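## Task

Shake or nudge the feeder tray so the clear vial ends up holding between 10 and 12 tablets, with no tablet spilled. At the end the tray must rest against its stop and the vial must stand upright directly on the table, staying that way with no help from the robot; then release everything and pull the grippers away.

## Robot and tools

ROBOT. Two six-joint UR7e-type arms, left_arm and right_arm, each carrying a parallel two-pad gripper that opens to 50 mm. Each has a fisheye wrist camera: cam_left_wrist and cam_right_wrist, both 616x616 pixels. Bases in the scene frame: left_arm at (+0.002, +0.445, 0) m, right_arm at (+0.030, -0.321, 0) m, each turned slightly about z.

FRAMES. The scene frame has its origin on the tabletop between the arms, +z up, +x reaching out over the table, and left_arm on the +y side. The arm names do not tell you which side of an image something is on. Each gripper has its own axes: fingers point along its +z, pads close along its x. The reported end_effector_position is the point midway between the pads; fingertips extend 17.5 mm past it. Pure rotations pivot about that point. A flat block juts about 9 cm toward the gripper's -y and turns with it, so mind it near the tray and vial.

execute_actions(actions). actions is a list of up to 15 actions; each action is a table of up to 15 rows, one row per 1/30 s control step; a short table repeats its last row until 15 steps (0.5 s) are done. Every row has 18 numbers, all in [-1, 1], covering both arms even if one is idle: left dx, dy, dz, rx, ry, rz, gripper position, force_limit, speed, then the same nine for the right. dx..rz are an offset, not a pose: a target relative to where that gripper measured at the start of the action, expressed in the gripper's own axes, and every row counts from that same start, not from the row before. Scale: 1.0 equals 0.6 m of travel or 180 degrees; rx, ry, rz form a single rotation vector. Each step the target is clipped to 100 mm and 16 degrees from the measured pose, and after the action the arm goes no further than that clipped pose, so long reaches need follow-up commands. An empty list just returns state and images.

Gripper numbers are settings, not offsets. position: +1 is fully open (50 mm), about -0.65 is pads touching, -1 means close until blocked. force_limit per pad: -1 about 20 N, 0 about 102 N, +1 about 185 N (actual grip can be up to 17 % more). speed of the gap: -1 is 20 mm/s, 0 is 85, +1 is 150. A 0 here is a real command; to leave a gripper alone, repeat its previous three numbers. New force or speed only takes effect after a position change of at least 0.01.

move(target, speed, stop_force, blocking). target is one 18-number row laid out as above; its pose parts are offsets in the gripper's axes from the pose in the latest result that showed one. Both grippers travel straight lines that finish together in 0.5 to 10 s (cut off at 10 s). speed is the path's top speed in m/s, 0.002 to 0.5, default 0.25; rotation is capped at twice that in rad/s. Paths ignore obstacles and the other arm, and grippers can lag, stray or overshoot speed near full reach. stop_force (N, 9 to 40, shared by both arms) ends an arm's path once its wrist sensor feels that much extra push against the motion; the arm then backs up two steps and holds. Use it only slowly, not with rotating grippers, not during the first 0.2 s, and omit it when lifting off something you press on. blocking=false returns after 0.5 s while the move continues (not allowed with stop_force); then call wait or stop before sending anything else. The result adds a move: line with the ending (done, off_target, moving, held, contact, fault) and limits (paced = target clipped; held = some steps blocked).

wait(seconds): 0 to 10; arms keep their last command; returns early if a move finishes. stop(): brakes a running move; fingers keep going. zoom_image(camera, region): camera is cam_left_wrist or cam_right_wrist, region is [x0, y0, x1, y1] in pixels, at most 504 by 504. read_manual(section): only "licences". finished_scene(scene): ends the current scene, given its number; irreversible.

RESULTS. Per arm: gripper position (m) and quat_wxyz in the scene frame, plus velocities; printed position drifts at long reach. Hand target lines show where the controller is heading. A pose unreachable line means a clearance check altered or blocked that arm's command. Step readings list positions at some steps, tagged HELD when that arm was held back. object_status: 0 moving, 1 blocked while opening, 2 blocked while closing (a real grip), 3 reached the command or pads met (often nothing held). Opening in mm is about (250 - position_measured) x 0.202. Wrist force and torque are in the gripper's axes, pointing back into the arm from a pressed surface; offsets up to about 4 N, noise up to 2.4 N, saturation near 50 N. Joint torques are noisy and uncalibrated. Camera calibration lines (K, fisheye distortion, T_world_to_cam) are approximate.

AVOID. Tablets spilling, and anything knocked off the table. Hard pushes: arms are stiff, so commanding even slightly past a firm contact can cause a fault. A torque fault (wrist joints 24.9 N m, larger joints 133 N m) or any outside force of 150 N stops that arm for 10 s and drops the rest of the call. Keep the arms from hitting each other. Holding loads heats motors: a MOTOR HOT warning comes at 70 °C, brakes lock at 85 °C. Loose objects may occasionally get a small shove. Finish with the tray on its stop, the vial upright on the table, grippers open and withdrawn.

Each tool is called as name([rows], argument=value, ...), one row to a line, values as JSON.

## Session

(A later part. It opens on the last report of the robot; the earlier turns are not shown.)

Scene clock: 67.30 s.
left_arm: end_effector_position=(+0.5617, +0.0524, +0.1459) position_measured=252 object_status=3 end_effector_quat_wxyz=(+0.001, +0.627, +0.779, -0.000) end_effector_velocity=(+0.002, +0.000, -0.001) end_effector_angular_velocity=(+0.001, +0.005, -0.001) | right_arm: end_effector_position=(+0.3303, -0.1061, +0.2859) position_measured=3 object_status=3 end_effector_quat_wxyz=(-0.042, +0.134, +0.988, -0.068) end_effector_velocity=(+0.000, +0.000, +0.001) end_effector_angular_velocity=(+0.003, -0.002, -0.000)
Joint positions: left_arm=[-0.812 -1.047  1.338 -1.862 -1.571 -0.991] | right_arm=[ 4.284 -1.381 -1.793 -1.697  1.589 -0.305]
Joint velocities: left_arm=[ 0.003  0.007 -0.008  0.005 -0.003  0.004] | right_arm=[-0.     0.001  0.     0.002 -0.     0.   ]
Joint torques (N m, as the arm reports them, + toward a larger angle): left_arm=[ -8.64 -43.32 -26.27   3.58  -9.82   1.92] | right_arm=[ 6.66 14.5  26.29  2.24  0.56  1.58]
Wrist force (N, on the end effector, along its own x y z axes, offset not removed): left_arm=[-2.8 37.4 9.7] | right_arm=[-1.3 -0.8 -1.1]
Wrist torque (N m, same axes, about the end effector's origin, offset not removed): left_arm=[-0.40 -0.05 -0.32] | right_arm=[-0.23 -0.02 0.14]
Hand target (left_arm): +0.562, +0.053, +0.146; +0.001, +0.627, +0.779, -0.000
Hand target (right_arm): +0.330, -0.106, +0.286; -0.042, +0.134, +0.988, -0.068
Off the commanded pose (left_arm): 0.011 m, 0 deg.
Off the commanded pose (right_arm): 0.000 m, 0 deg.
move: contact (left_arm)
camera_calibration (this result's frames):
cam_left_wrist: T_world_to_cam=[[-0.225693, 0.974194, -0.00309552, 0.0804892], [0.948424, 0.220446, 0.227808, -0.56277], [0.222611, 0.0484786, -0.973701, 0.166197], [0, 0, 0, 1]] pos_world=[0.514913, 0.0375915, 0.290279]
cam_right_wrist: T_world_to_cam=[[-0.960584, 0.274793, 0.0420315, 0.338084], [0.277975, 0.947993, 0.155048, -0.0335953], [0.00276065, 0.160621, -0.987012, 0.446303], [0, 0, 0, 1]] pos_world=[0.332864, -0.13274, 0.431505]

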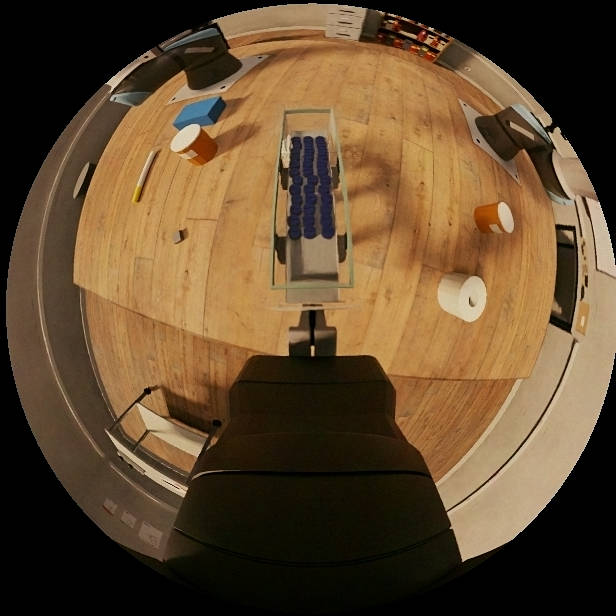

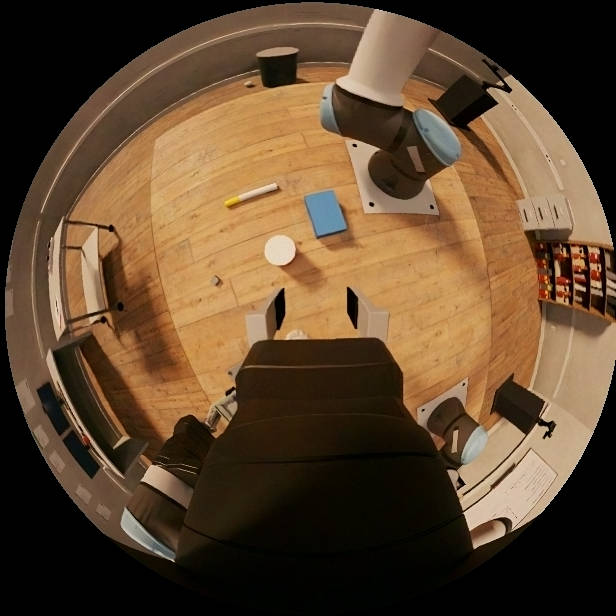

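move(target=[0,0.002,0,0,0,0,-1,-0.6,0,0,0,0,0,0,0.9,1,0,0], speed=0.5)

execute_actions([
  [[0,0.1,0,0,0,0,-1,-0.6,0,0,0,0,0,0,0,1,0,0],[0,0.1,0,0,0,0,-1,-0.6,0,0,0,0,0,0,0,1,0,0],[0,0.026,0,0,0,0,-1,-0.6,0,0,0,0,0,0,0,1,0,0]],
  [[0,-0.027,0,0,0,0,-1,-0.6,0,0,0,0,0,0,0,1,0,0]],
  [[0,0.1,0,0,0,0,-1,-0.6,0,0,0,0,0,0,0,1,0,0],[0,0.1,0,0,0,0,-1,-0.6,0,0,0,0,0,0,0,1,0,0],[0,0.026,0,0,0,0,-1,-0.6,0,0,0,0,0,0,0,1,0,0]],
  [[0,-0.027,0,0,0,0,-1,-0.6,0,0,0,0,0,0,0,1,0,0]],
  [[0,0.1,0,0,0,0,-1,-0.6,0,0,0,0,0,0,0,1,0,0],[0,0.1,0,0,0,0,-1,-0.6,0,0,0,0,0,0,0,1,0,0],[0,0.026,0,0,0,0,-1,-0.6,0,0,0,0,0,0,0,1,0,0]],
  [[0,-0.027,0,0,0,0,-1,-0.6,0,0,0,0,0,0,0,1,0,0]],
  [[0,0.1,0,0,0,0,-1,-0.6,0,0,0,0,0,0,0,1,0,0],[0,0.1,0,0,0,0,-1,-0.6,0,0,0,0,0,0,0,1,0,0],[0,0.026,0,0,0,0,-1,-0.6,0,0,0,0,0,0,0,1,0,0]],
])

zoom_image(camera="cam_left_wrist", region=[215,90,415,310])

Scene clock: 88.23 s.
left_arm: end_effector_position=(+0.5629, +0.0527, +0.1459) position_measured=252 object_status=3 end_effector_quat_wxyz=(+0.001, +0.627, +0.779, -0.000) end_effector_velocity=(+0.000, -0.000, -0.000) end_effector_angular_velocity=(-0.000, -0.000, +0.001) | right_arm: end_effector_position=(+0.3302, -0.1061, +0.2858) position_measured=3 object_status=3 end_effector_quat_wxyz=(+0.060, +0.997, +0.023, -0.052) end_effector_velocity=(-0.001, +0.000, +0.000) end_effector_angular_velocity=(-0.003, -0.004, -0.013)
Joint positions: left_arm=[-0.81  -1.045  1.334 -1.861 -1.571 -0.99 ] | right_arm=[ 4.225 -1.296 -1.84  -1.736  1.58   2.462]
Joint velocities: left_arm=[ 0.     0.    -0.    -0.001 -0.    -0.001] | right_arm=[ 0.004  0.002 -0.    -0.002 -0.002  0.017]
Joint torques (N m, as the arm reports them, + toward a larger angle): left_arm=[  4.96 -37.51 -30.67  -1.08  -2.2    1.48] | right_arm=[12.64 19.3  16.31  0.54 -1.54  2.19]
Wrist force (N, on the end effector, along its own x y z axes, offset not removed): left_arm=[1.9 5.3 0.3] | right_arm=[-1.9 -1.2 -1.6]
Wrist torque (N m, same axes, about the end effector's origin, offset not removed): left_arm=[-0.37 0.11 -0.09] | right_arm=[-0.33 0.19 0.14]
Hand target (left_arm): +0.563, +0.053, +0.146; +0.001, +0.627, +0.779, -0.000
Hand target (right_arm): +0.330, -0.106, +0.286; +0.060, +0.997, +0.022, -0.052
Off the commanded pose (left_arm): 0.000 m, 0 deg.
Off the commanded pose (right_arm): 0.000 m, 0 deg.
move: done
camera_calibration (this result's frames):
cam_left_wrist: T_world_to_cam=[[-0.225693, 0.974194, -0.00309468, 0.0805024], [0.948423, 0.220446, 0.227811, -0.563939], [0.222614, 0.0484801, -0.973701, 0.165922], [0, 0, 0, 1]] pos_world=[0.516085, 0.0378493, 0.290279]
cam_right_wrist: T_world_to_cam=[[0.99149, 0.0294394, -0.126811, -0.284303], [0.0789633, -0.910445, 0.406023, -0.236746], [-0.103502, -0.412581, -0.905022, 0.397091], [0, 0, 0, 1]] pos_world=[0.341677, -0.0433421, 0.419447]

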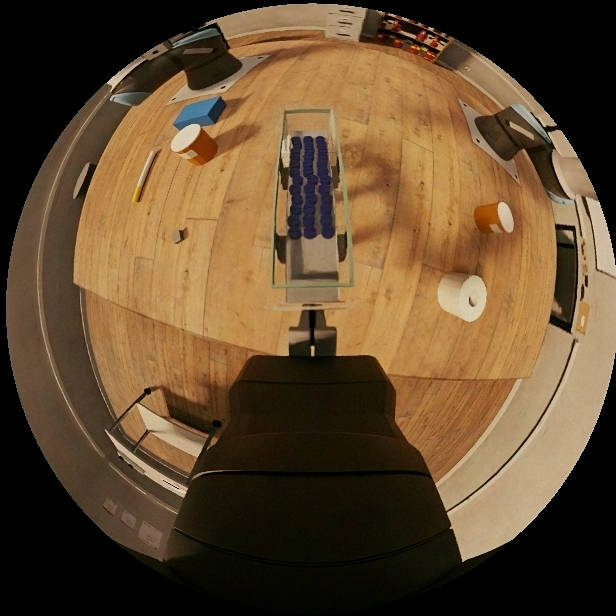

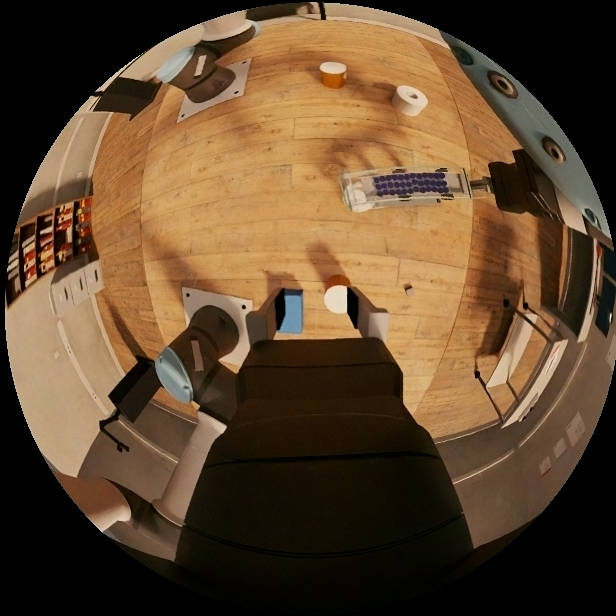

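Scene clock: 91.73 s.
left_arm: end_effector_position=(+0.5797, +0.0559, +0.1467) position_measured=252 object_status=3 end_effector_quat_wxyz=(+0.002, +0.627, +0.779, -0.000) end_effector_velocity=(-0.005, -0.000, -0.002) end_effector_angular_velocity=(+0.004, +0.005, -0.001) | right_arm: end_effector_position=(+0.3301, -0.1061, +0.2858) position_measured=3 object_status=3 end_effector_quat_wxyz=(+0.060, +0.997, +0.023, -0.052) end_effector_velocity=(-0.000, +0.001, +0.000) end_effector_angular_velocity=(+0.002, -0.000, +0.000)
Joint positions: left_arm=[-0.79  -1.018  1.29  -1.846 -1.571 -0.97 ] | right_arm=[ 4.225 -1.296 -1.84  -1.736  1.58   2.462]
Joint velocities: left_arm=[-0.005 -0.006  0.012 -0.    -0.001 -0.004] | right_arm=[ 0.     0.     0.     0.001  0.001 -0.   ]
Joint torques (N m, as the arm reports them, + toward a larger angle): left_arm=[ -9.83 -63.56 -18.63  -1.92  -1.22  -0.95] | right_arm=[-4.95 16.29 20.68  1.9   0.92 -2.2 ]
Wrist force (N, on the end effector, along its own x y z axes, offset not removed): left_arm=[0.0 -1.9 -0.9] | right_arm=[1.2 0.7 0.8]
Wrist torque (N m, same axes, about the end effector's origin, offset not removed): left_arm=[-0.36 -0.07 0.03] | right_arm=[-0.01 -0.36 0.12]
Hand target (left_arm): +0.579, +0.056, +0.146; +0.002, +0.627, +0.779, -0.000
Hand target (right_arm): +0.330, -0.106, +0.286; +0.060, +0.997, +0.023, -0.052
Off the commanded pose (left_arm): 0.001 m, 0 deg.
Off the commanded pose (right_arm): 0.000 m, 0 deg.
Step readings (end_effector_position; steps 1 to 15: 1st action; 16 to 30: 2nd action; 31 to 45: 3rd action; 46 to 60: 4th action; 61 to 75: 5th action; 76 to 90: 6th action; 91 to 105: 7th action):
0: left_arm (+0.5629, +0.0527, +0.1459) | right_arm (+0.3302, -0.1061, +0.2858)
1: left_arm (+0.5629, +0.0527, +0.1459) | right_arm (+0.3302, -0.1061, +0.2858)
2: left_arm (+0.5654, +0.0548, +0.1447) | right_arm (+0.3302, -0.1061, +0.2858)
4: left_arm (+0.5830, +0.0604, +0.1437) | right_arm (+0.3302, -0.1061, +0.2858)
8: left_arm (+0.5830, +0.0560, +0.1480) | right_arm (+0.3302, -0.1061, +0.2858)
15: left_arm (+0.5787, +0.0560, +0.1461) | right_arm (+0.3302, -0.1061, +0.2858)
16: left_arm (+0.5785, +0.0560, +0.1460) | right_arm (+0.3301, -0.1061, +0.2858)
17: left_arm (+0.5769, +0.0554, +0.1463) | right_arm (+0.3301, -0.1061, +0.2858)
19: left_arm (+0.5712, +0.0542, +0.1462) | right_arm (+0.3301, -0.1061, +0.2858)
23: left_arm (+0.5655, +0.0531, +0.1461) | right_arm (+0.3301, -0.1061, +0.2858)
30: left_arm (+0.5632, +0.0526, +0.1461) | right_arm (+0.3301, -0.1061, +0.2858)
31: left_arm (+0.5632, +0.0526, +0.1461) | right_arm (+0.3301, -0.1061, +0.2858)
32: left_arm (+0.5655, +0.0547, +0.1449) | right_arm (+0.3301, -0.1061, +0.2858)
34: left_arm (+0.5831, +0.0603, +0.1440) | right_arm (+0.3301, -0.1061, +0.2858)
38: left_arm (+0.5832, +0.0559, +0.1483) | right_arm (+0.3301, -0.1061, +0.2858)
45: left_arm (+0.5791, +0.0560, +0.1463) | right_arm (+0.3301, -0.1061, +0.2858)
46: left_arm (+0.5788, +0.0560, +0.1462) | right_arm (+0.3301, -0.1061, +0.2858)
47: left_arm (+0.5772, +0.0554, +0.1465) | right_arm (+0.3301, -0.1061, +0.2858)
49: left_arm (+0.5716, +0.0542, +0.1464) | right_arm (+0.3301, -0.1061, +0.2858)
53: left_arm (+0.5658, +0.0530, +0.1463) | right_arm (+0.3301, -0.1061, +0.2858)
60: left_arm (+0.5636, +0.0526, +0.1463) | right_arm (+0.3301, -0.1061, +0.2858)
61: left_arm (+0.5635, +0.0526, +0.1463) | right_arm (+0.3301, -0.1061, +0.2858)
62: left_arm (+0.5658, +0.0546, +0.1451) | right_arm (+0.3301, -0.1061, +0.2858)
64: left_arm (+0.5834, +0.0602, +0.1442) | right_arm (+0.3301, -0.1061, +0.2858)
68: left_arm (+0.5835, +0.0559, +0.1485) | right_arm (+0.3301, -0.1061, +0.2858)
75: left_arm (+0.5794, +0.0559, +0.1465) | right_arm (+0.3301, -0.1061, +0.2858)
76: left_arm (+0.5792, +0.0559, +0.1464) | right_arm (+0.3301, -0.1061, +0.2858)
77: left_arm (+0.5775, +0.0553, +0.1467) | right_arm (+0.3301, -0.1061, +0.2858)
79: left_arm (+0.5719, +0.0541, +0.1466) | right_arm (+0.3301, -0.1061, +0.2858)
83: left_arm (+0.5661, +0.0530, +0.1465) | right_arm (+0.3301, -0.1061, +0.2858)
90: left_arm (+0.5639, +0.0525, +0.1465) | right_arm (+0.3301, -0.1061, +0.2858)
91: left_arm (+0.5638, +0.0525, +0.1464) | right_arm (+0.3301, -0.1061, +0.2858)
92: left_arm (+0.5661, +0.0546, +0.1453) | right_arm (+0.3301, -0.1061, +0.2858)
94: left_arm (+0.5838, +0.0602, +0.1444) | right_arm (+0.3301, -0.1061, +0.2858)
98: left_arm (+0.5839, +0.0558, +0.1487) | right_arm (+0.3301, -0.1061, +0.2858)
105: end_effector_position above
camera_calibration (this result's frames):
cam_left_wrist: T_world_to_cam=[[-0.226021, 0.974109, -0.00503712, 0.0816511], [0.947897, 0.221125, 0.229335, -0.580734], [0.224511, 0.0470598, -0.973335, 0.161701], [0, 0, 0, 1]] pos_world=[0.532628, 0.0412683, 0.290982]
cam_right_wrist: T_world_to_cam=[[0.991488, 0.0295215, -0.126808, -0.284262], [0.0790386, -0.910433, 0.406036, -0.236757], [-0.103463, -0.412602, -0.905016, 0.39708], [0, 0, 0, 1]] pos_world=[0.341638, -0.0433236, 0.419449]

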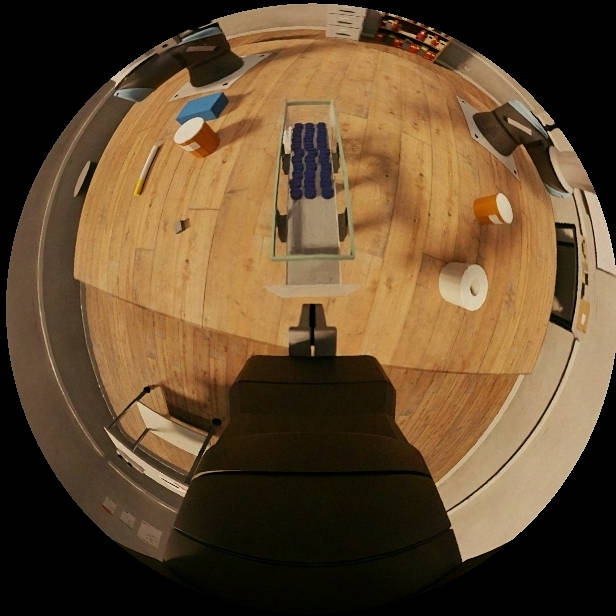

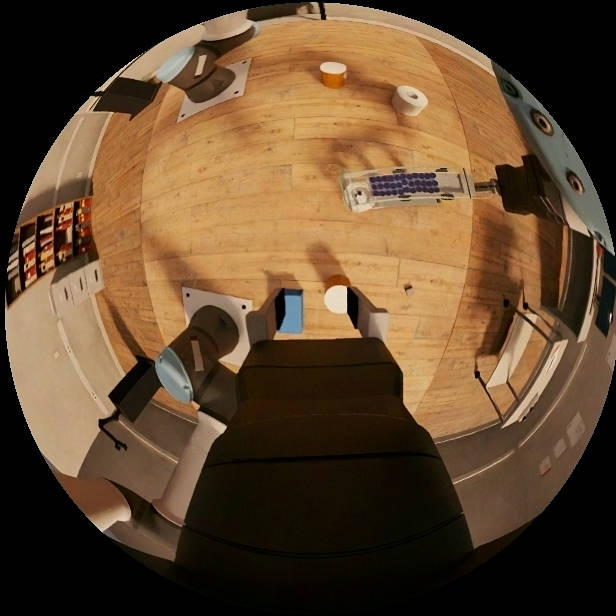

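Region (215, 90, 415, 310) of cam_left_wrist's 616x616 image, scaled by 2.291, with more detail than that image has; it fills the left 458 columns of this view, and the rest is white.

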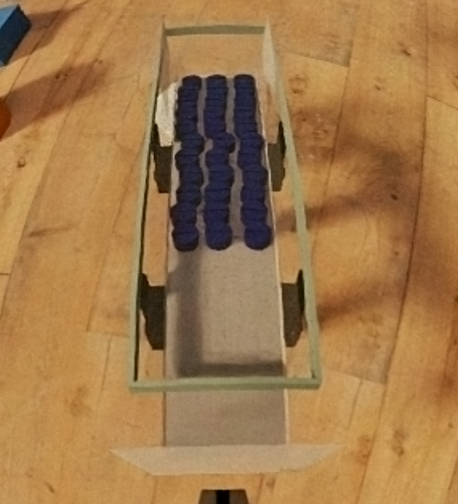

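execute_actions([
  [[0,-0.027,0,0,0,0,-1,-0.6,0,0,0,0,0,0,0,1,0,0]],
  [[0,0.1,0,0,0,0,-1,-0.6,0,0,0,0,0,0,0,1,0,0],[0,0.1,0,0,0,0,-1,-0.6,0,0,0,0,0,0,0,1,0,0],[0,0.026,0,0,0,0,-1,-0.6,0,0,0,0,0,0,0,1,0,0]],
  [[0,-0.027,0,0,0,0,-1,-0.6,0,0,0,0,0,0,0,1,0,0]],
  [[0,0.1,0,0,0,0,-1,-0.6,0,0,0,0,0,0,0,1,0,0],[0,0.1,0,0,0,0,-1,-0.6,0,0,0,0,0,0,0,1,0,0],[0,0.026,0,0,0,0,-1,-0.6,0,0,0,0,0,0,0,1,0,0]],
  [[0,-0.027,0,0,0,0,-1,-0.6,0,0,0,0,0,0,0,1,0,0]],
  [[0,0.1,0,0,0,0,-1,-0.6,0,0,0,0,0,0,0,1,0,0],[0,0.1,0,0,0,0,-1,-0.6,0,0,0,0,0,0,0,1,0,0],[0,0.026,0,0,0,0,-1,-0.6,0,0,0,0,0,0,0,1,0,0]],
  [[0,-0.027,0,0,0,0,-1,-0.6,0,0,0,0,0,0,0,1,0,0]],
  [[0,0.1,0,0,0,0,-1,-0.6,0,0,0,0,0,0,0,1,0,0],[0,0.1,0,0,0,0,-1,-0.6,0,0,0,0,0,0,0,1,0,0],[0,0.026,0,0,0,0,-1,-0.6,0,0,0,0,0,0,0,1,0,0]],
])

zoom_image(camera="cam_right_wrist", region=[330,140,460,230])

Scene clock: 107.20 s.
left_arm: end_effector_position=(+0.5810, +0.0557, +0.1475) position_measured=252 object_status=3 end_effector_quat_wxyz=(+0.003, +0.627, +0.779, -0.000) end_effector_velocity=(-0.006, +0.001, -0.002) end_effector_angular_velocity=(+0.006, +0.007, -0.001) | right_arm: end_effector_position=(+0.3301, -0.1061, +0.2858) position_measured=3 object_status=3 end_effector_quat_wxyz=(+0.060, +0.997, +0.023, -0.052) end_effector_velocity=(-0.001, -0.000, -0.000) end_effector_angular_velocity=(-0.001, +0.002, -0.000)
Joint positions: left_arm=[-0.789 -1.017  1.287 -1.847 -1.571 -0.969] | right_arm=[ 4.225 -1.296 -1.84  -1.736  1.58   2.462]
Joint velocities: left_arm=[-0.005 -0.005  0.012  0.002 -0.001 -0.003] | right_arm=[-0.     0.    -0.001 -0.001  0.001 -0.   ]
Joint torques (N m, as the arm reports them, + toward a larger angle): left_arm=[ -6.93 -62.87 -15.91  -1.97  -1.27  -1.3 ] | right_arm=[-4.42 16.88 20.62  2.01  0.91 -2.14]
Wrist force (N, on the end effector, along its own x y z axes, offset not removed): left_arm=[0.4 -2.2 0.5] | right_arm=[-1.3 -1.0 -1.4]
Wrist torque (N m, same axes, about the end effector's origin, offset not removed): left_arm=[-0.45 -0.06 -0.03] | right_arm=[-0.32 0.20 0.22]
Hand target (left_arm): +0.580, +0.056, +0.147; +0.003, +0.627, +0.779, -0.000
Hand target (right_arm): +0.330, -0.106, +0.286; +0.060, +0.997, +0.023, -0.052
Off the commanded pose (left_arm): 0.001 m, 0 deg.
Off the commanded pose (right_arm): 0.000 m, 0 deg.
Step readings (end_effector_position; steps 1 to 15: 1st action; 16 to 30: 2nd action; 31 to 45: 3rd action; 46 to 60: 4th action; 61 to 75: 5th action; 76 to 90: 6th action; 91 to 105: 7th action; 106 to 120: 8th action):
0: left_arm (+0.5791, +0.0559, +0.1465) | right_arm (+0.3301, -0.1061, +0.2858)
1: left_arm (+0.5791, +0.0558, +0.1465) | right_arm (+0.3301, -0.1061, +0.2858)
2: left_arm (+0.5776, +0.0552, +0.1468) | right_arm (+0.3301, -0.1061, +0.2858)
4: left_arm (+0.5721, +0.0540, +0.1467) | right_arm (+0.3301, -0.1061, +0.2858)
8: left_arm (+0.5664, +0.0529, +0.1467) | right_arm (+0.3301, -0.1061, +0.2858)
15: left_arm (+0.5642, +0.0525, +0.1467) | right_arm (+0.3301, -0.1061, +0.2858)
16: left_arm (+0.5642, +0.0525, +0.1466) | right_arm (+0.3301, -0.1061, +0.2858)
17: left_arm (+0.5665, +0.0545, +0.1455) | right_arm (+0.3301, -0.1061, +0.2858)
19: left_arm (+0.5841, +0.0601, +0.1446) | right_arm (+0.3301, -0.1061, +0.2858)
23: left_arm (+0.5842, +0.0558, +0.1490) | right_arm (+0.3301, -0.1061, +0.2858)
30: left_arm (+0.5800, +0.0558, +0.1469) | right_arm (+0.3301, -0.1061, +0.2858)
31: left_arm (+0.5798, +0.0558, +0.1469) | right_arm (+0.3301, -0.1061, +0.2858)
32: left_arm (+0.5782, +0.0552, +0.1471) | right_arm (+0.3301, -0.1061, +0.2858)
34: left_arm (+0.5725, +0.0540, +0.1470) | right_arm (+0.3301, -0.1061, +0.2858)
38: left_arm (+0.5668, +0.0528, +0.1469) | right_arm (+0.3301, -0.1061, +0.2858)
45: left_arm (+0.5645, +0.0524, +0.1469) | right_arm (+0.3301, -0.1061, +0.2858)
46: left_arm (+0.5645, +0.0524, +0.1468) | right_arm (+0.3301, -0.1061, +0.2858)
47: left_arm (+0.5668, +0.0545, +0.1457) | right_arm (+0.3301, -0.1061, +0.2858)
49: left_arm (+0.5844, +0.0601, +0.1448) | right_arm (+0.3301, -0.1061, +0.2858)
53: left_arm (+0.5845, +0.0557, +0.1492) | right_arm (+0.3301, -0.1061, +0.2858)
60: left_arm (+0.5804, +0.0558, +0.1471) | right_arm (+0.3301, -0.1061, +0.2858)
61: left_arm (+0.5802, +0.0558, +0.1471) | right_arm (+0.3301, -0.1061, +0.2858)
62: left_arm (+0.5785, +0.0552, +0.1473) | right_arm (+0.3301, -0.1061, +0.2858)
64: left_arm (+0.5729, +0.0539, +0.1472) | right_arm (+0.3301, -0.1061, +0.2858)
68: left_arm (+0.5671, +0.0528, +0.1471) | right_arm (+0.3301, -0.1061, +0.2858)
75: left_arm (+0.5649, +0.0524, +0.1471) | right_arm (+0.3301, -0.1061, +0.2858)
76: left_arm (+0.5648, +0.0524, +0.1471) | right_arm (+0.3301, -0.1061, +0.2858)
77: left_arm (+0.5671, +0.0544, +0.1459) | right_arm (+0.3301, -0.1061, +0.2858)
79: left_arm (+0.5847, +0.0601, +0.1450) | right_arm (+0.3301, -0.1061, +0.2858)
83: left_arm (+0.5849, +0.0557, +0.1494) | right_arm (+0.3301, -0.1061, +0.2858)
90: left_arm (+0.5807, +0.0557, +0.1473) | right_arm (+0.3301, -0.1061, +0.2858)
91: left_arm (+0.5805, +0.0557, +0.1473) | right_arm (+0.3301, -0.1061, +0.2858)
92: left_arm (+0.5788, +0.0551, +0.1475) | right_arm (+0.3301, -0.1061, +0.2858)
94: left_arm (+0.5732, +0.0539, +0.1474) | right_arm (+0.3301, -0.1061, +0.2858)
98: left_arm (+0.5675, +0.0527, +0.1473) | right_arm (+0.3301, -0.1061, +0.2858)
105: left_arm (+0.5652, +0.0523, +0.1473) | right_arm (+0.3301, -0.1061, +0.2858)
106: left_arm (+0.5652, +0.0523, +0.1473) | right_arm (+0.3301, -0.1061, +0.2858)
107: left_arm (+0.5675, +0.0544, +0.1461) | right_arm (+0.3301, -0.1061, +0.2858)
109: left_arm (+0.5851, +0.0600, +0.1452) | right_arm (+0.3301, -0.1061, +0.2858)
113: left_arm (+0.5852, +0.0556, +0.1496) | right_arm (+0.3301, -0.1061, +0.2858)
120: end_effector_position above
camera_calibration (this result's frames):
cam_left_wrist: T_world_to_cam=[[-0.226333, 0.974025, -0.0070476, 0.0826421], [0.947367, 0.221809, 0.230859, -0.582081], [0.226426, 0.0455743, -0.972962, 0.161141], [0, 0, 0, 1]] pos_world=[0.533663, 0.0412714, 0.291745]
cam_right_wrist: T_world_to_cam=[[0.991488, 0.0295214, -0.126808, -0.284262], [0.0790385, -0.910433, 0.406036, -0.236757], [-0.103463, -0.412602, -0.905016, 0.39708], [0, 0, 0, 1]] pos_world=[0.341638, -0.0433236, 0.419449]

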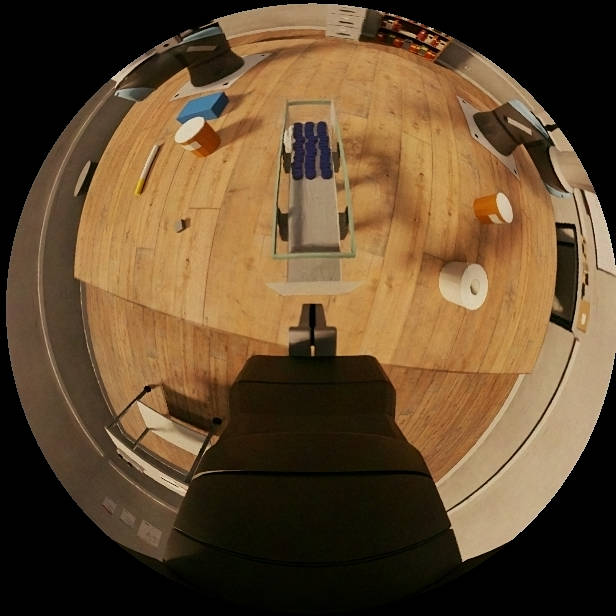

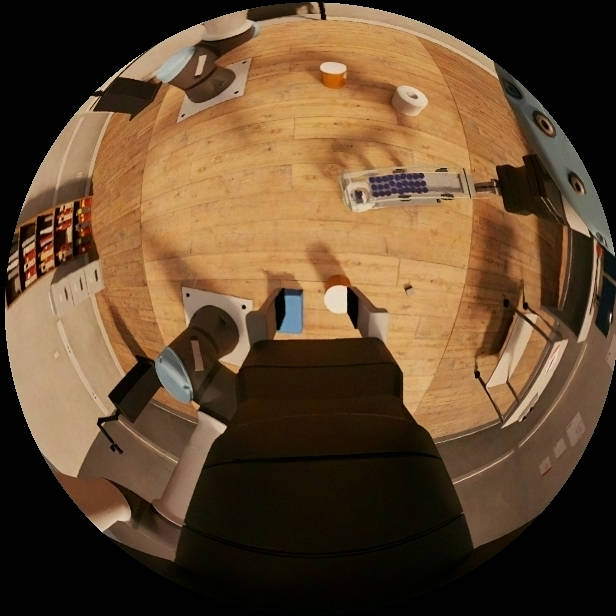

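Region (330, 140, 460, 230) of cam_right_wrist's 616x616 image, scaled by 3.877, with more detail than that image has; it fills the top 349 rows of this view, and the rest is white.

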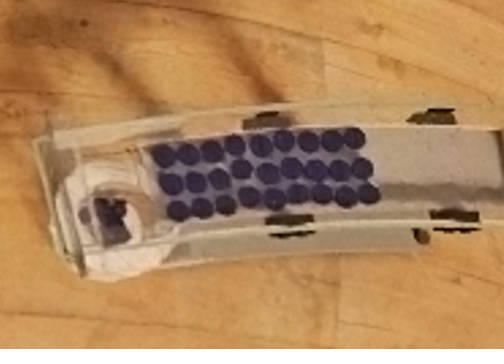

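27 left. One more cycle.

execute_actions([
  [[0,-0.027,0,0,0,0,-1,-0.6,0,0,0,0,0,0,0,1,0,0]],
  [[0,0.1,0,0,0,0,-1,-0.6,0,0,0,0,0,0,0,1,0,0],[0,0.1,0,0,0,0,-1,-0.6,0,0,0,0,0,0,0,1,0,0],[0,0.026,0,0,0,0,-1,-0.6,0,0,0,0,0,0,0,1,0,0]],
])

wait(seconds=1)

zoom_image(camera="cam_right_wrist", region=[330,140,460,230])

Scene clock: 114.63 s.
left_arm: end_effector_position=(+0.5814, +0.0556, +0.1477) position_measured=252 object_status=3 end_effector_quat_wxyz=(+0.004, +0.627, +0.779, -0.000) end_effector_velocity=(-0.005, +0.000, -0.003) end_effector_angular_velocity=(+0.006, +0.007, +0.001) | right_arm: end_effector_position=(+0.3301, -0.1061, +0.2858) position_measured=3 object_status=3 end_effector_quat_wxyz=(+0.060, +0.997, +0.023, -0.052) end_effector_velocity=(-0.000, -0.000, +0.000) end_effector_angular_velocity=(-0.000, -0.000, +0.000)
Joint positions: left_arm=[-0.789 -1.017  1.286 -1.847 -1.571 -0.969] | right_arm=[ 4.225 -1.296 -1.84  -1.736  1.58   2.462]
Joint velocities: left_arm=[-0.005 -0.004  0.012  0.001 -0.    -0.005] | right_arm=[ 0.     0.001 -0.    -0.001 -0.     0.   ]
Joint torques (N m, as the arm reports them, + toward a larger angle): left_arm=[ -9.39 -63.28 -16.12  -1.98  -1.21  -0.63] | right_arm=[-4.86 16.31 20.68  1.96  0.89 -2.14]
Wrist force (N, on the end effector, along its own x y z axes, offset not removed): left_arm=[1.4 -2.8 -0.8] | right_arm=[-1.3 -1.0 -1.4]
Wrist torque (N m, same axes, about the end effector's origin, offset not removed): left_arm=[-0.55 -0.30 -0.01] | right_arm=[-0.32 0.02 0.18]
Hand target (left_arm): +0.581, +0.056, +0.148; +0.003, +0.627, +0.779, -0.000
Hand target (right_arm): +0.330, -0.106, +0.286; +0.060, +0.997, +0.023, -0.052
Off the commanded pose (left_arm): 0.001 m, 0 deg.
Off the commanded pose (right_arm): 0.000 m, 0 deg.
Step readings (end_effector_position; steps 1 to 15: 1st action; 16 to 30: 2nd action):
0: left_arm (+0.5804, +0.0557, +0.1473) | right_arm (+0.3301, -0.1061, +0.2858)
1: left_arm (+0.5804, +0.0556, +0.1473) | right_arm (+0.3301, -0.1061, +0.2858)
2: left_arm (+0.5789, +0.0550, +0.1476) | right_arm (+0.3301, -0.1061, +0.2858)
4: left_arm (+0.5734, +0.0538, +0.1476) | right_arm (+0.3301, -0.1061, +0.2858)
8: left_arm (+0.5677, +0.0527, +0.1475) | right_arm (+0.3301, -0.1061, +0.2858)
15: left_arm (+0.5655, +0.0523, +0.1475) | right_arm (+0.3301, -0.1061, +0.2858)
16: left_arm (+0.5655, +0.0523, +0.1475) | right_arm (+0.3301, -0.1061, +0.2858)
17: left_arm (+0.5678, +0.0543, +0.1463) | right_arm (+0.3301, -0.1061, +0.2858)
19: left_arm (+0.5854, +0.0600, +0.1454) | right_arm (+0.3301, -0.1061, +0.2858)
23: left_arm (+0.5855, +0.0556, +0.1498) | right_arm (+0.3301, -0.1061, +0.2858)
30: end_effector_position above
camera_calibration (this result's frames):
cam_left_wrist: T_world_to_cam=[[-0.226409, 0.974003, -0.00755364, 0.0828907], [0.947234, 0.22198, 0.231243, -0.582414], [0.226908, 0.0452005, -0.972867, 0.161], [0, 0, 0, 1]] pos_world=[0.533917, 0.0412712, 0.291937]
cam_right_wrist: T_world_to_cam=[[0.991488, 0.0295215, -0.126808, -0.284262], [0.0790386, -0.910433, 0.406036, -0.236757], [-0.103463, -0.412602, -0.905016, 0.39708], [0, 0, 0, 1]] pos_world=[0.341638, -0.0433236, 0.419449]

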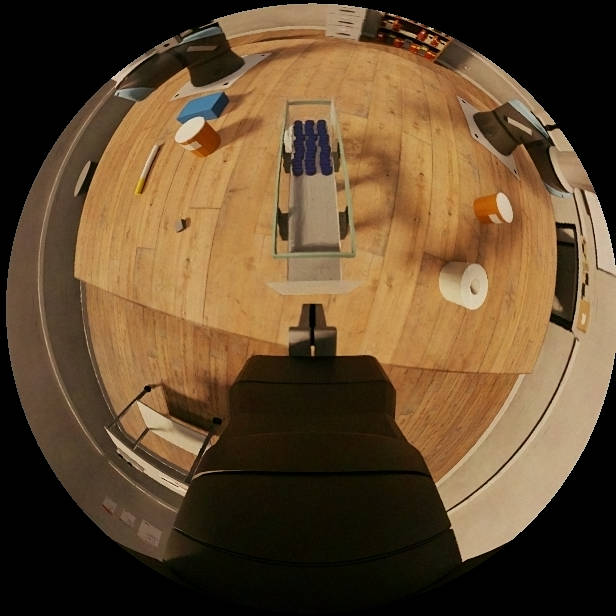

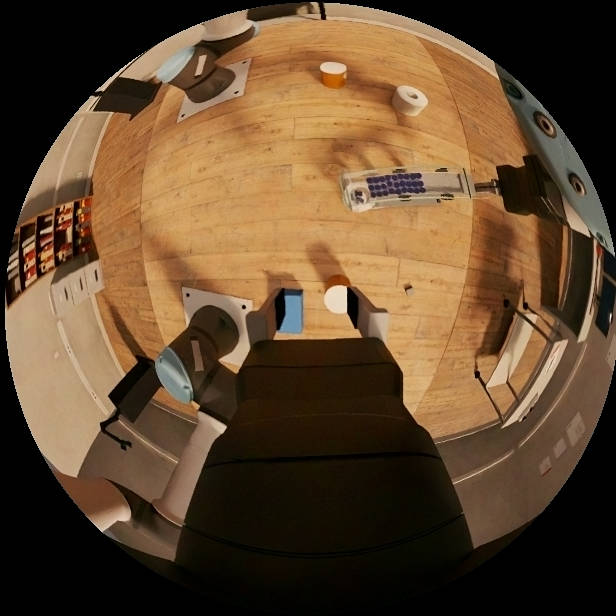

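Scene clock: 115.63 s.
left_arm: end_effector_position=(+0.5808, +0.0556, +0.1475) position_measured=252 object_status=3 end_effector_quat_wxyz=(+0.003, +0.627, +0.779, -0.000) end_effector_velocity=(+0.000, -0.000, +0.001) end_effector_angular_velocity=(-0.002, -0.002, +0.001) | right_arm: end_effector_position=(+0.3301, -0.1061, +0.2858) position_measured=3 object_status=3 end_effector_quat_wxyz=(+0.060, +0.997, +0.023, -0.052) end_effector_velocity=(-0.000, +0.001, +0.000) end_effector_angular_velocity=(+0.003, -0.001, +0.000)
Joint positions: left_arm=[-0.789 -1.017  1.287 -1.847 -1.571 -0.97 ] | right_arm=[ 4.225 -1.296 -1.84  -1.736  1.58   2.462]
Joint velocities: left_arm=[ 0.    -0.001 -0.    -0.001 -0.    -0.001] | right_arm=[ 0.001  0.001  0.     0.002  0.001 -0.   ]
Joint torques (N m, as the arm reports them, + toward a larger angle): left_arm=[ -9.29 -63.44 -16.66  -4.13  -1.27  -1.12] | right_arm=[-4.76 16.56 21.13  1.99  0.85 -2.13]
Wrist force (N, on the end effector, along its own x y z axes, offset not removed): left_arm=[1.9 -1.8 -0.1] | right_arm=[-0.2 2.0 -0.9]
Wrist torque (N m, same axes, about the end effector's origin, offset not removed): left_arm=[-0.34 -0.21 -0.04] | right_arm=[0.25 -0.10 0.18]
Hand target (left_arm): +0.581, +0.056, +0.148; +0.003, +0.627, +0.779, -0.000
Hand target (right_arm): +0.330, -0.106, +0.286; +0.060, +0.997, +0.023, -0.052
Off the commanded pose (left_arm): 0.000 m, 0 deg.
Off the commanded pose (right_arm): 0.000 m, 0 deg.
wait: 1.00 s; at rest by 0.17 s
camera_calibration (this result's frames):
cam_left_wrist: T_world_to_cam=[[-0.226332, 0.974025, -0.00699923, 0.0826358], [0.947383, 0.221799, 0.230806, -0.581824], [0.226363, 0.0456077, -0.972975, 0.16123], [0, 0, 0, 1]] pos_world=[0.533416, 0.0412054, 0.29174]
cam_right_wrist: T_world_to_cam=[[0.991488, 0.0295215, -0.126808, -0.284262], [0.0790386, -0.910433, 0.406036, -0.236757], [-0.103463, -0.412602, -0.905016, 0.39708], [0, 0, 0, 1]] pos_world=[0.341638, -0.0433236, 0.419449]

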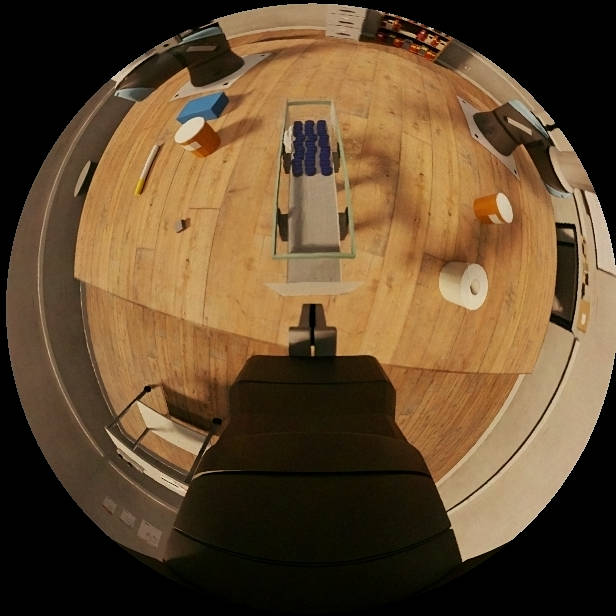

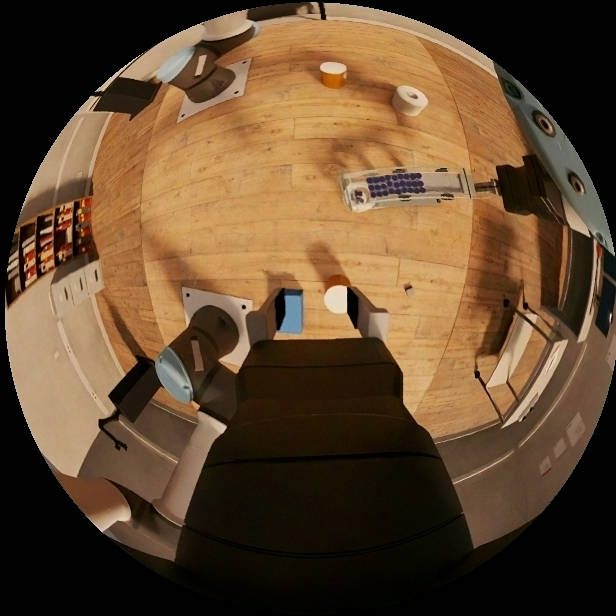

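Region (330, 140, 460, 230) of cam_right_wrist's 616x616 image, scaled by 3.877, with more detail than that image has; it fills the top 349 rows of this view, and the rest is white.

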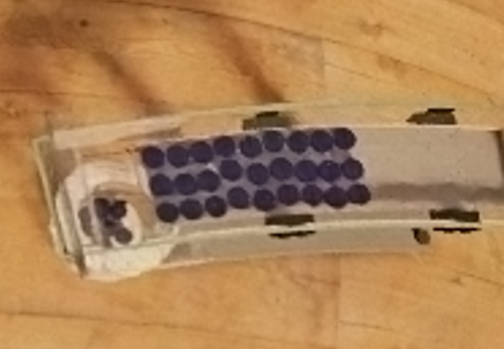

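execute_actions([
  [[0,-0.026,0,0,0,0,-1,-0.6,0,0,0,0,0,0,0,1,0,0]],
  [[0,0.1,0,0,0,0,-1,-0.6,0,0,0,0,0,0,0,1,0,0],[0,0.1,0,0,0,0,-1,-0.6,0,0,0,0,0,0,0,1,0,0],[0,0.06,0,0,0,0,-1,-0.6,0,0,0,0,0,0,0,1,0,0]],
])

wait(seconds=1)

zoom_image(camera="cam_right_wrist", region=[330,140,460,230])

Scene clock: 123.13 s.
left_arm: end_effector_position=(+0.6005, +0.0601, +0.1476) position_measured=252 object_status=3 end_effector_quat_wxyz=(+0.003, +0.627, +0.779, -0.000) end_effector_velocity=(+0.005, -0.000, -0.000) end_effector_angular_velocity=(+0.002, +0.004, +0.001) | right_arm: end_effector_position=(+0.3301, -0.1061, +0.2858) position_measured=3 object_status=3 end_effector_quat_wxyz=(+0.060, +0.997, +0.023, -0.052) end_effector_velocity=(-0.000, +0.000, -0.001) end_effector_angular_velocity=(-0.001, +0.001, +0.001)
Joint positions: left_arm=[-0.766 -0.983  1.231 -1.826 -1.571 -0.946] | right_arm=[ 4.225 -1.296 -1.84  -1.736  1.58   2.462]
Joint velocities: left_arm=[ 0.005  0.013 -0.021  0.012 -0.001  0.004] | right_arm=[ 0.001 -0.001 -0.001  0.     0.     0.   ]
Joint torques (N m, as the arm reports them, + toward a larger angle): left_arm=[  9.7  -39.39 -32.22  -1.77  -1.59   1.74] | right_arm=[-4.25 16.48 20.66  2.07  0.86 -2.24]
Wrist force (N, on the end effector, along its own x y z axes, offset not removed): left_arm=[0.1 -1.5 0.0] | right_arm=[-1.4 -1.0 -0.7]
Wrist torque (N m, same axes, about the end effector's origin, offset not removed): left_arm=[-0.43 -0.11 -0.03] | right_arm=[-0.28 0.04 0.19]
Hand target (left_arm): +0.601, +0.060, +0.148; +0.003, +0.627, +0.779, -0.000
Hand target (right_arm): +0.330, -0.106, +0.286; +0.060, +0.997, +0.023, -0.052
Off the commanded pose (left_arm): 0.001 m, 0 deg.
Off the commanded pose (right_arm): 0.000 m, 0 deg.
Step readings (end_effector_position; steps 1 to 15: 1st action; 16 to 30: 2nd action):
0: left_arm (+0.5808, +0.0556, +0.1475) | right_arm (+0.3301, -0.1061, +0.2858)
1: left_arm (+0.5807, +0.0556, +0.1475) | right_arm (+0.3301, -0.1061, +0.2858)
2: left_arm (+0.5792, +0.0549, +0.1478) | right_arm (+0.3301, -0.1061, +0.2858)
4: left_arm (+0.5737, +0.0538, +0.1477) | right_arm (+0.3301, -0.1061, +0.2858)
8: left_arm (+0.5681, +0.0527, +0.1475) | right_arm (+0.3301, -0.1061, +0.2858)
15: left_arm (+0.5659, +0.0523, +0.1475) | right_arm (+0.3301, -0.1061, +0.2858)
16: left_arm (+0.5658, +0.0523, +0.1475) | right_arm (+0.3301, -0.1061, +0.2858)
17: left_arm (+0.5681, +0.0544, +0.1463) | right_arm (+0.3301, -0.1061, +0.2858)
19: left_arm (+0.5855, +0.0604, +0.1453) | right_arm (+0.3301, -0.1061, +0.2858)
23: left_arm (+0.5968, +0.0603, +0.1476) | right_arm (+0.3301, -0.1061, +0.2858)
30: end_effector_position above
camera_calibration (this result's frames):
cam_left_wrist: T_world_to_cam=[[-0.226389, 0.97401, -0.00723367, 0.0827819], [0.947283, 0.221893, 0.231123, -0.601503], [0.226721, 0.0454714, -0.972898, 0.156429], [0, 0, 0, 1]] pos_world=[0.553068, 0.045726, 0.29181]
cam_right_wrist: T_world_to_cam=[[0.991488, 0.0295215, -0.126808, -0.284262], [0.0790385, -0.910433, 0.406036, -0.236757], [-0.103463, -0.412602, -0.905016, 0.39708], [0, 0, 0, 1]] pos_world=[0.341638, -0.0433236, 0.419449]

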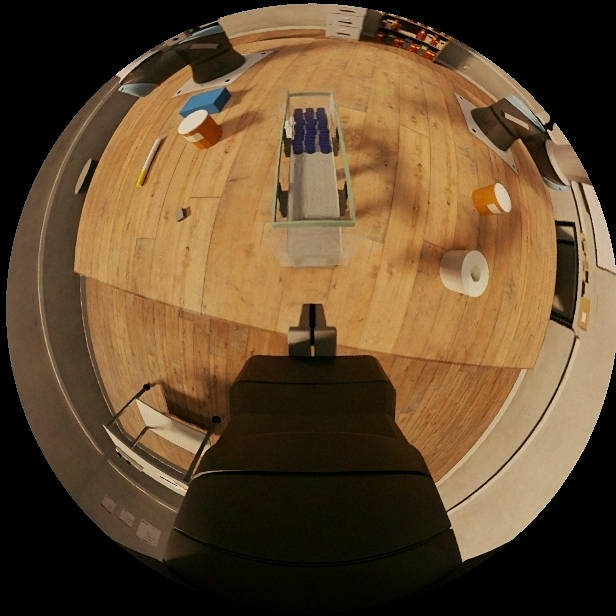

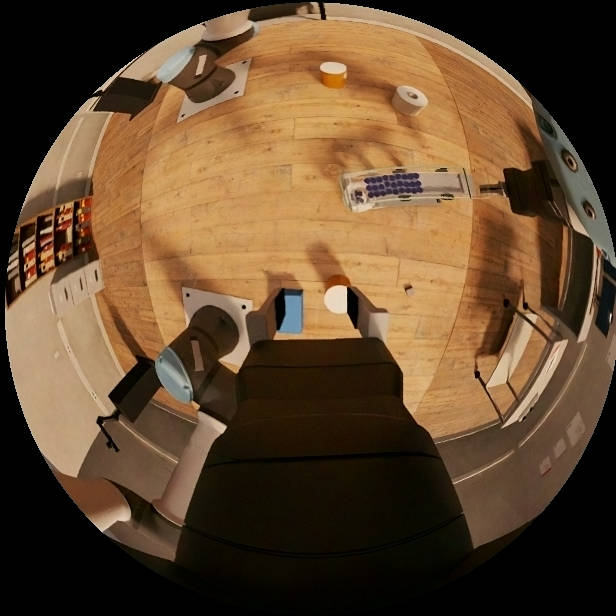

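Scene clock: 124.13 s.
left_arm: end_effector_position=(+0.6010, +0.0601, +0.1476) position_measured=252 object_status=3 end_effector_quat_wxyz=(+0.003, +0.627, +0.779, -0.000) end_effector_velocity=(-0.000, +0.000, -0.000) end_effector_angular_velocity=(+0.001, +0.000, -0.000) | right_arm: end_effector_position=(+0.3301, -0.1061, +0.2858) position_measured=3 object_status=3 end_effector_quat_wxyz=(+0.060, +0.997, +0.023, -0.052) end_effector_velocity=(-0.000, +0.000, +0.001) end_effector_angular_velocity=(+0.003, +0.000, -0.001)
Joint positions: left_arm=[-0.765 -0.981  1.229 -1.825 -1.571 -0.946] | right_arm=[ 4.225 -1.296 -1.84  -1.736  1.58   2.462]
Joint velocities: left_arm=[ 0.    -0.     0.     0.001  0.001  0.   ] | right_arm=[-0.     0.001  0.001  0.     0.002 -0.   ]
Joint torques (N m, as the arm reports them, + toward a larger angle): left_arm=[  8.82 -39.36 -31.    -1.51  -1.42   1.48] | right_arm=[-4.38 16.21 21.09  2.05  0.81 -2.09]
Wrist force (N, on the end effector, along its own x y z axes, offset not removed): left_arm=[1.0 -2.8 -1.7] | right_arm=[-1.1 1.6 0.2]
Wrist torque (N m, same axes, about the end effector's origin, offset not removed): left_arm=[-0.47 -0.24 0.01] | right_arm=[0.05 0.02 0.14]
Hand target (left_arm): +0.601, +0.060, +0.148; +0.003, +0.627, +0.779, -0.000
Hand target (right_arm): +0.330, -0.106, +0.286; +0.060, +0.997, +0.023, -0.052
Off the commanded pose (left_arm): 0.000 m, 0 deg.
Off the commanded pose (right_arm): 0.000 m, 0 deg.
wait: 1.00 s; at rest by 0.17 s
camera_calibration (this result's frames):
cam_left_wrist: T_world_to_cam=[[-0.226337, 0.974024, -0.00698397, 0.082877], [0.94738, 0.221801, 0.230817, -0.602014], [0.22637, 0.045626, -0.972972, 0.156493], [0, 0, 0, 1]] pos_world=[0.553668, 0.0456628, 0.291797]
cam_right_wrist: T_world_to_cam=[[0.991488, 0.0295215, -0.126808, -0.284262], [0.0790386, -0.910433, 0.406036, -0.236757], [-0.103463, -0.412602, -0.905016, 0.39708], [0, 0, 0, 1]] pos_world=[0.341638, -0.0433236, 0.419449]

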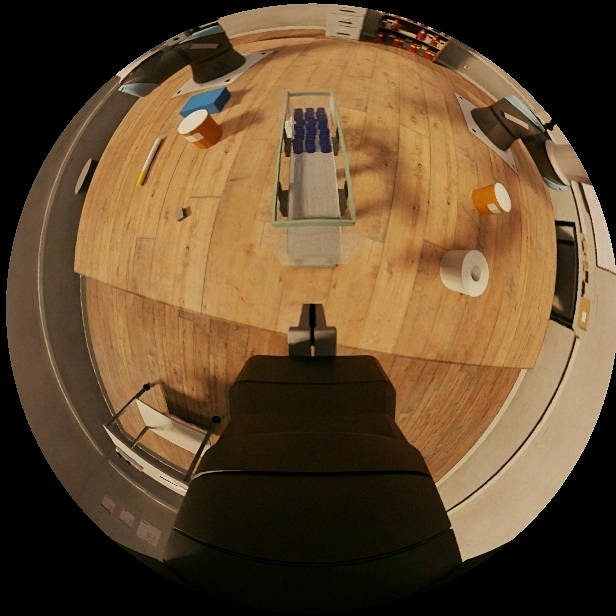

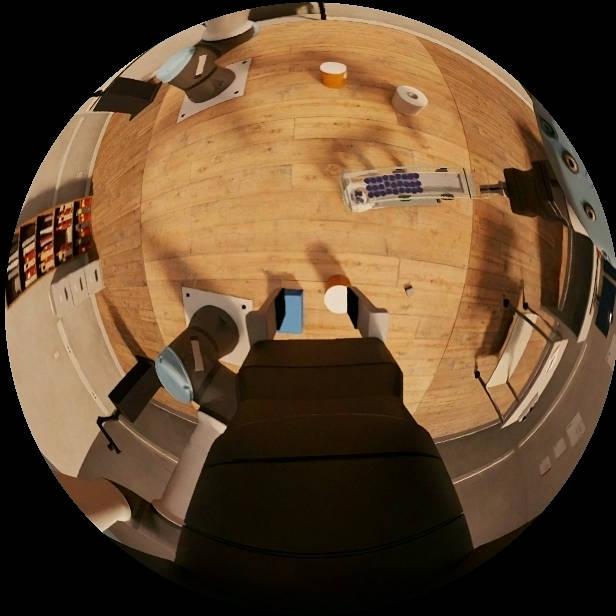

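Region (330, 140, 460, 230) of cam_right_wrist's 616x616 image, scaled by 3.877, with more detail than that image has; it fills the top 349 rows of this view, and the rest is white.

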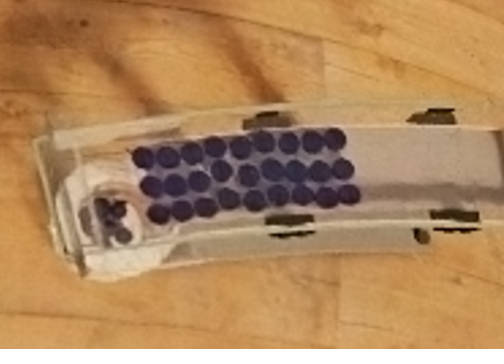

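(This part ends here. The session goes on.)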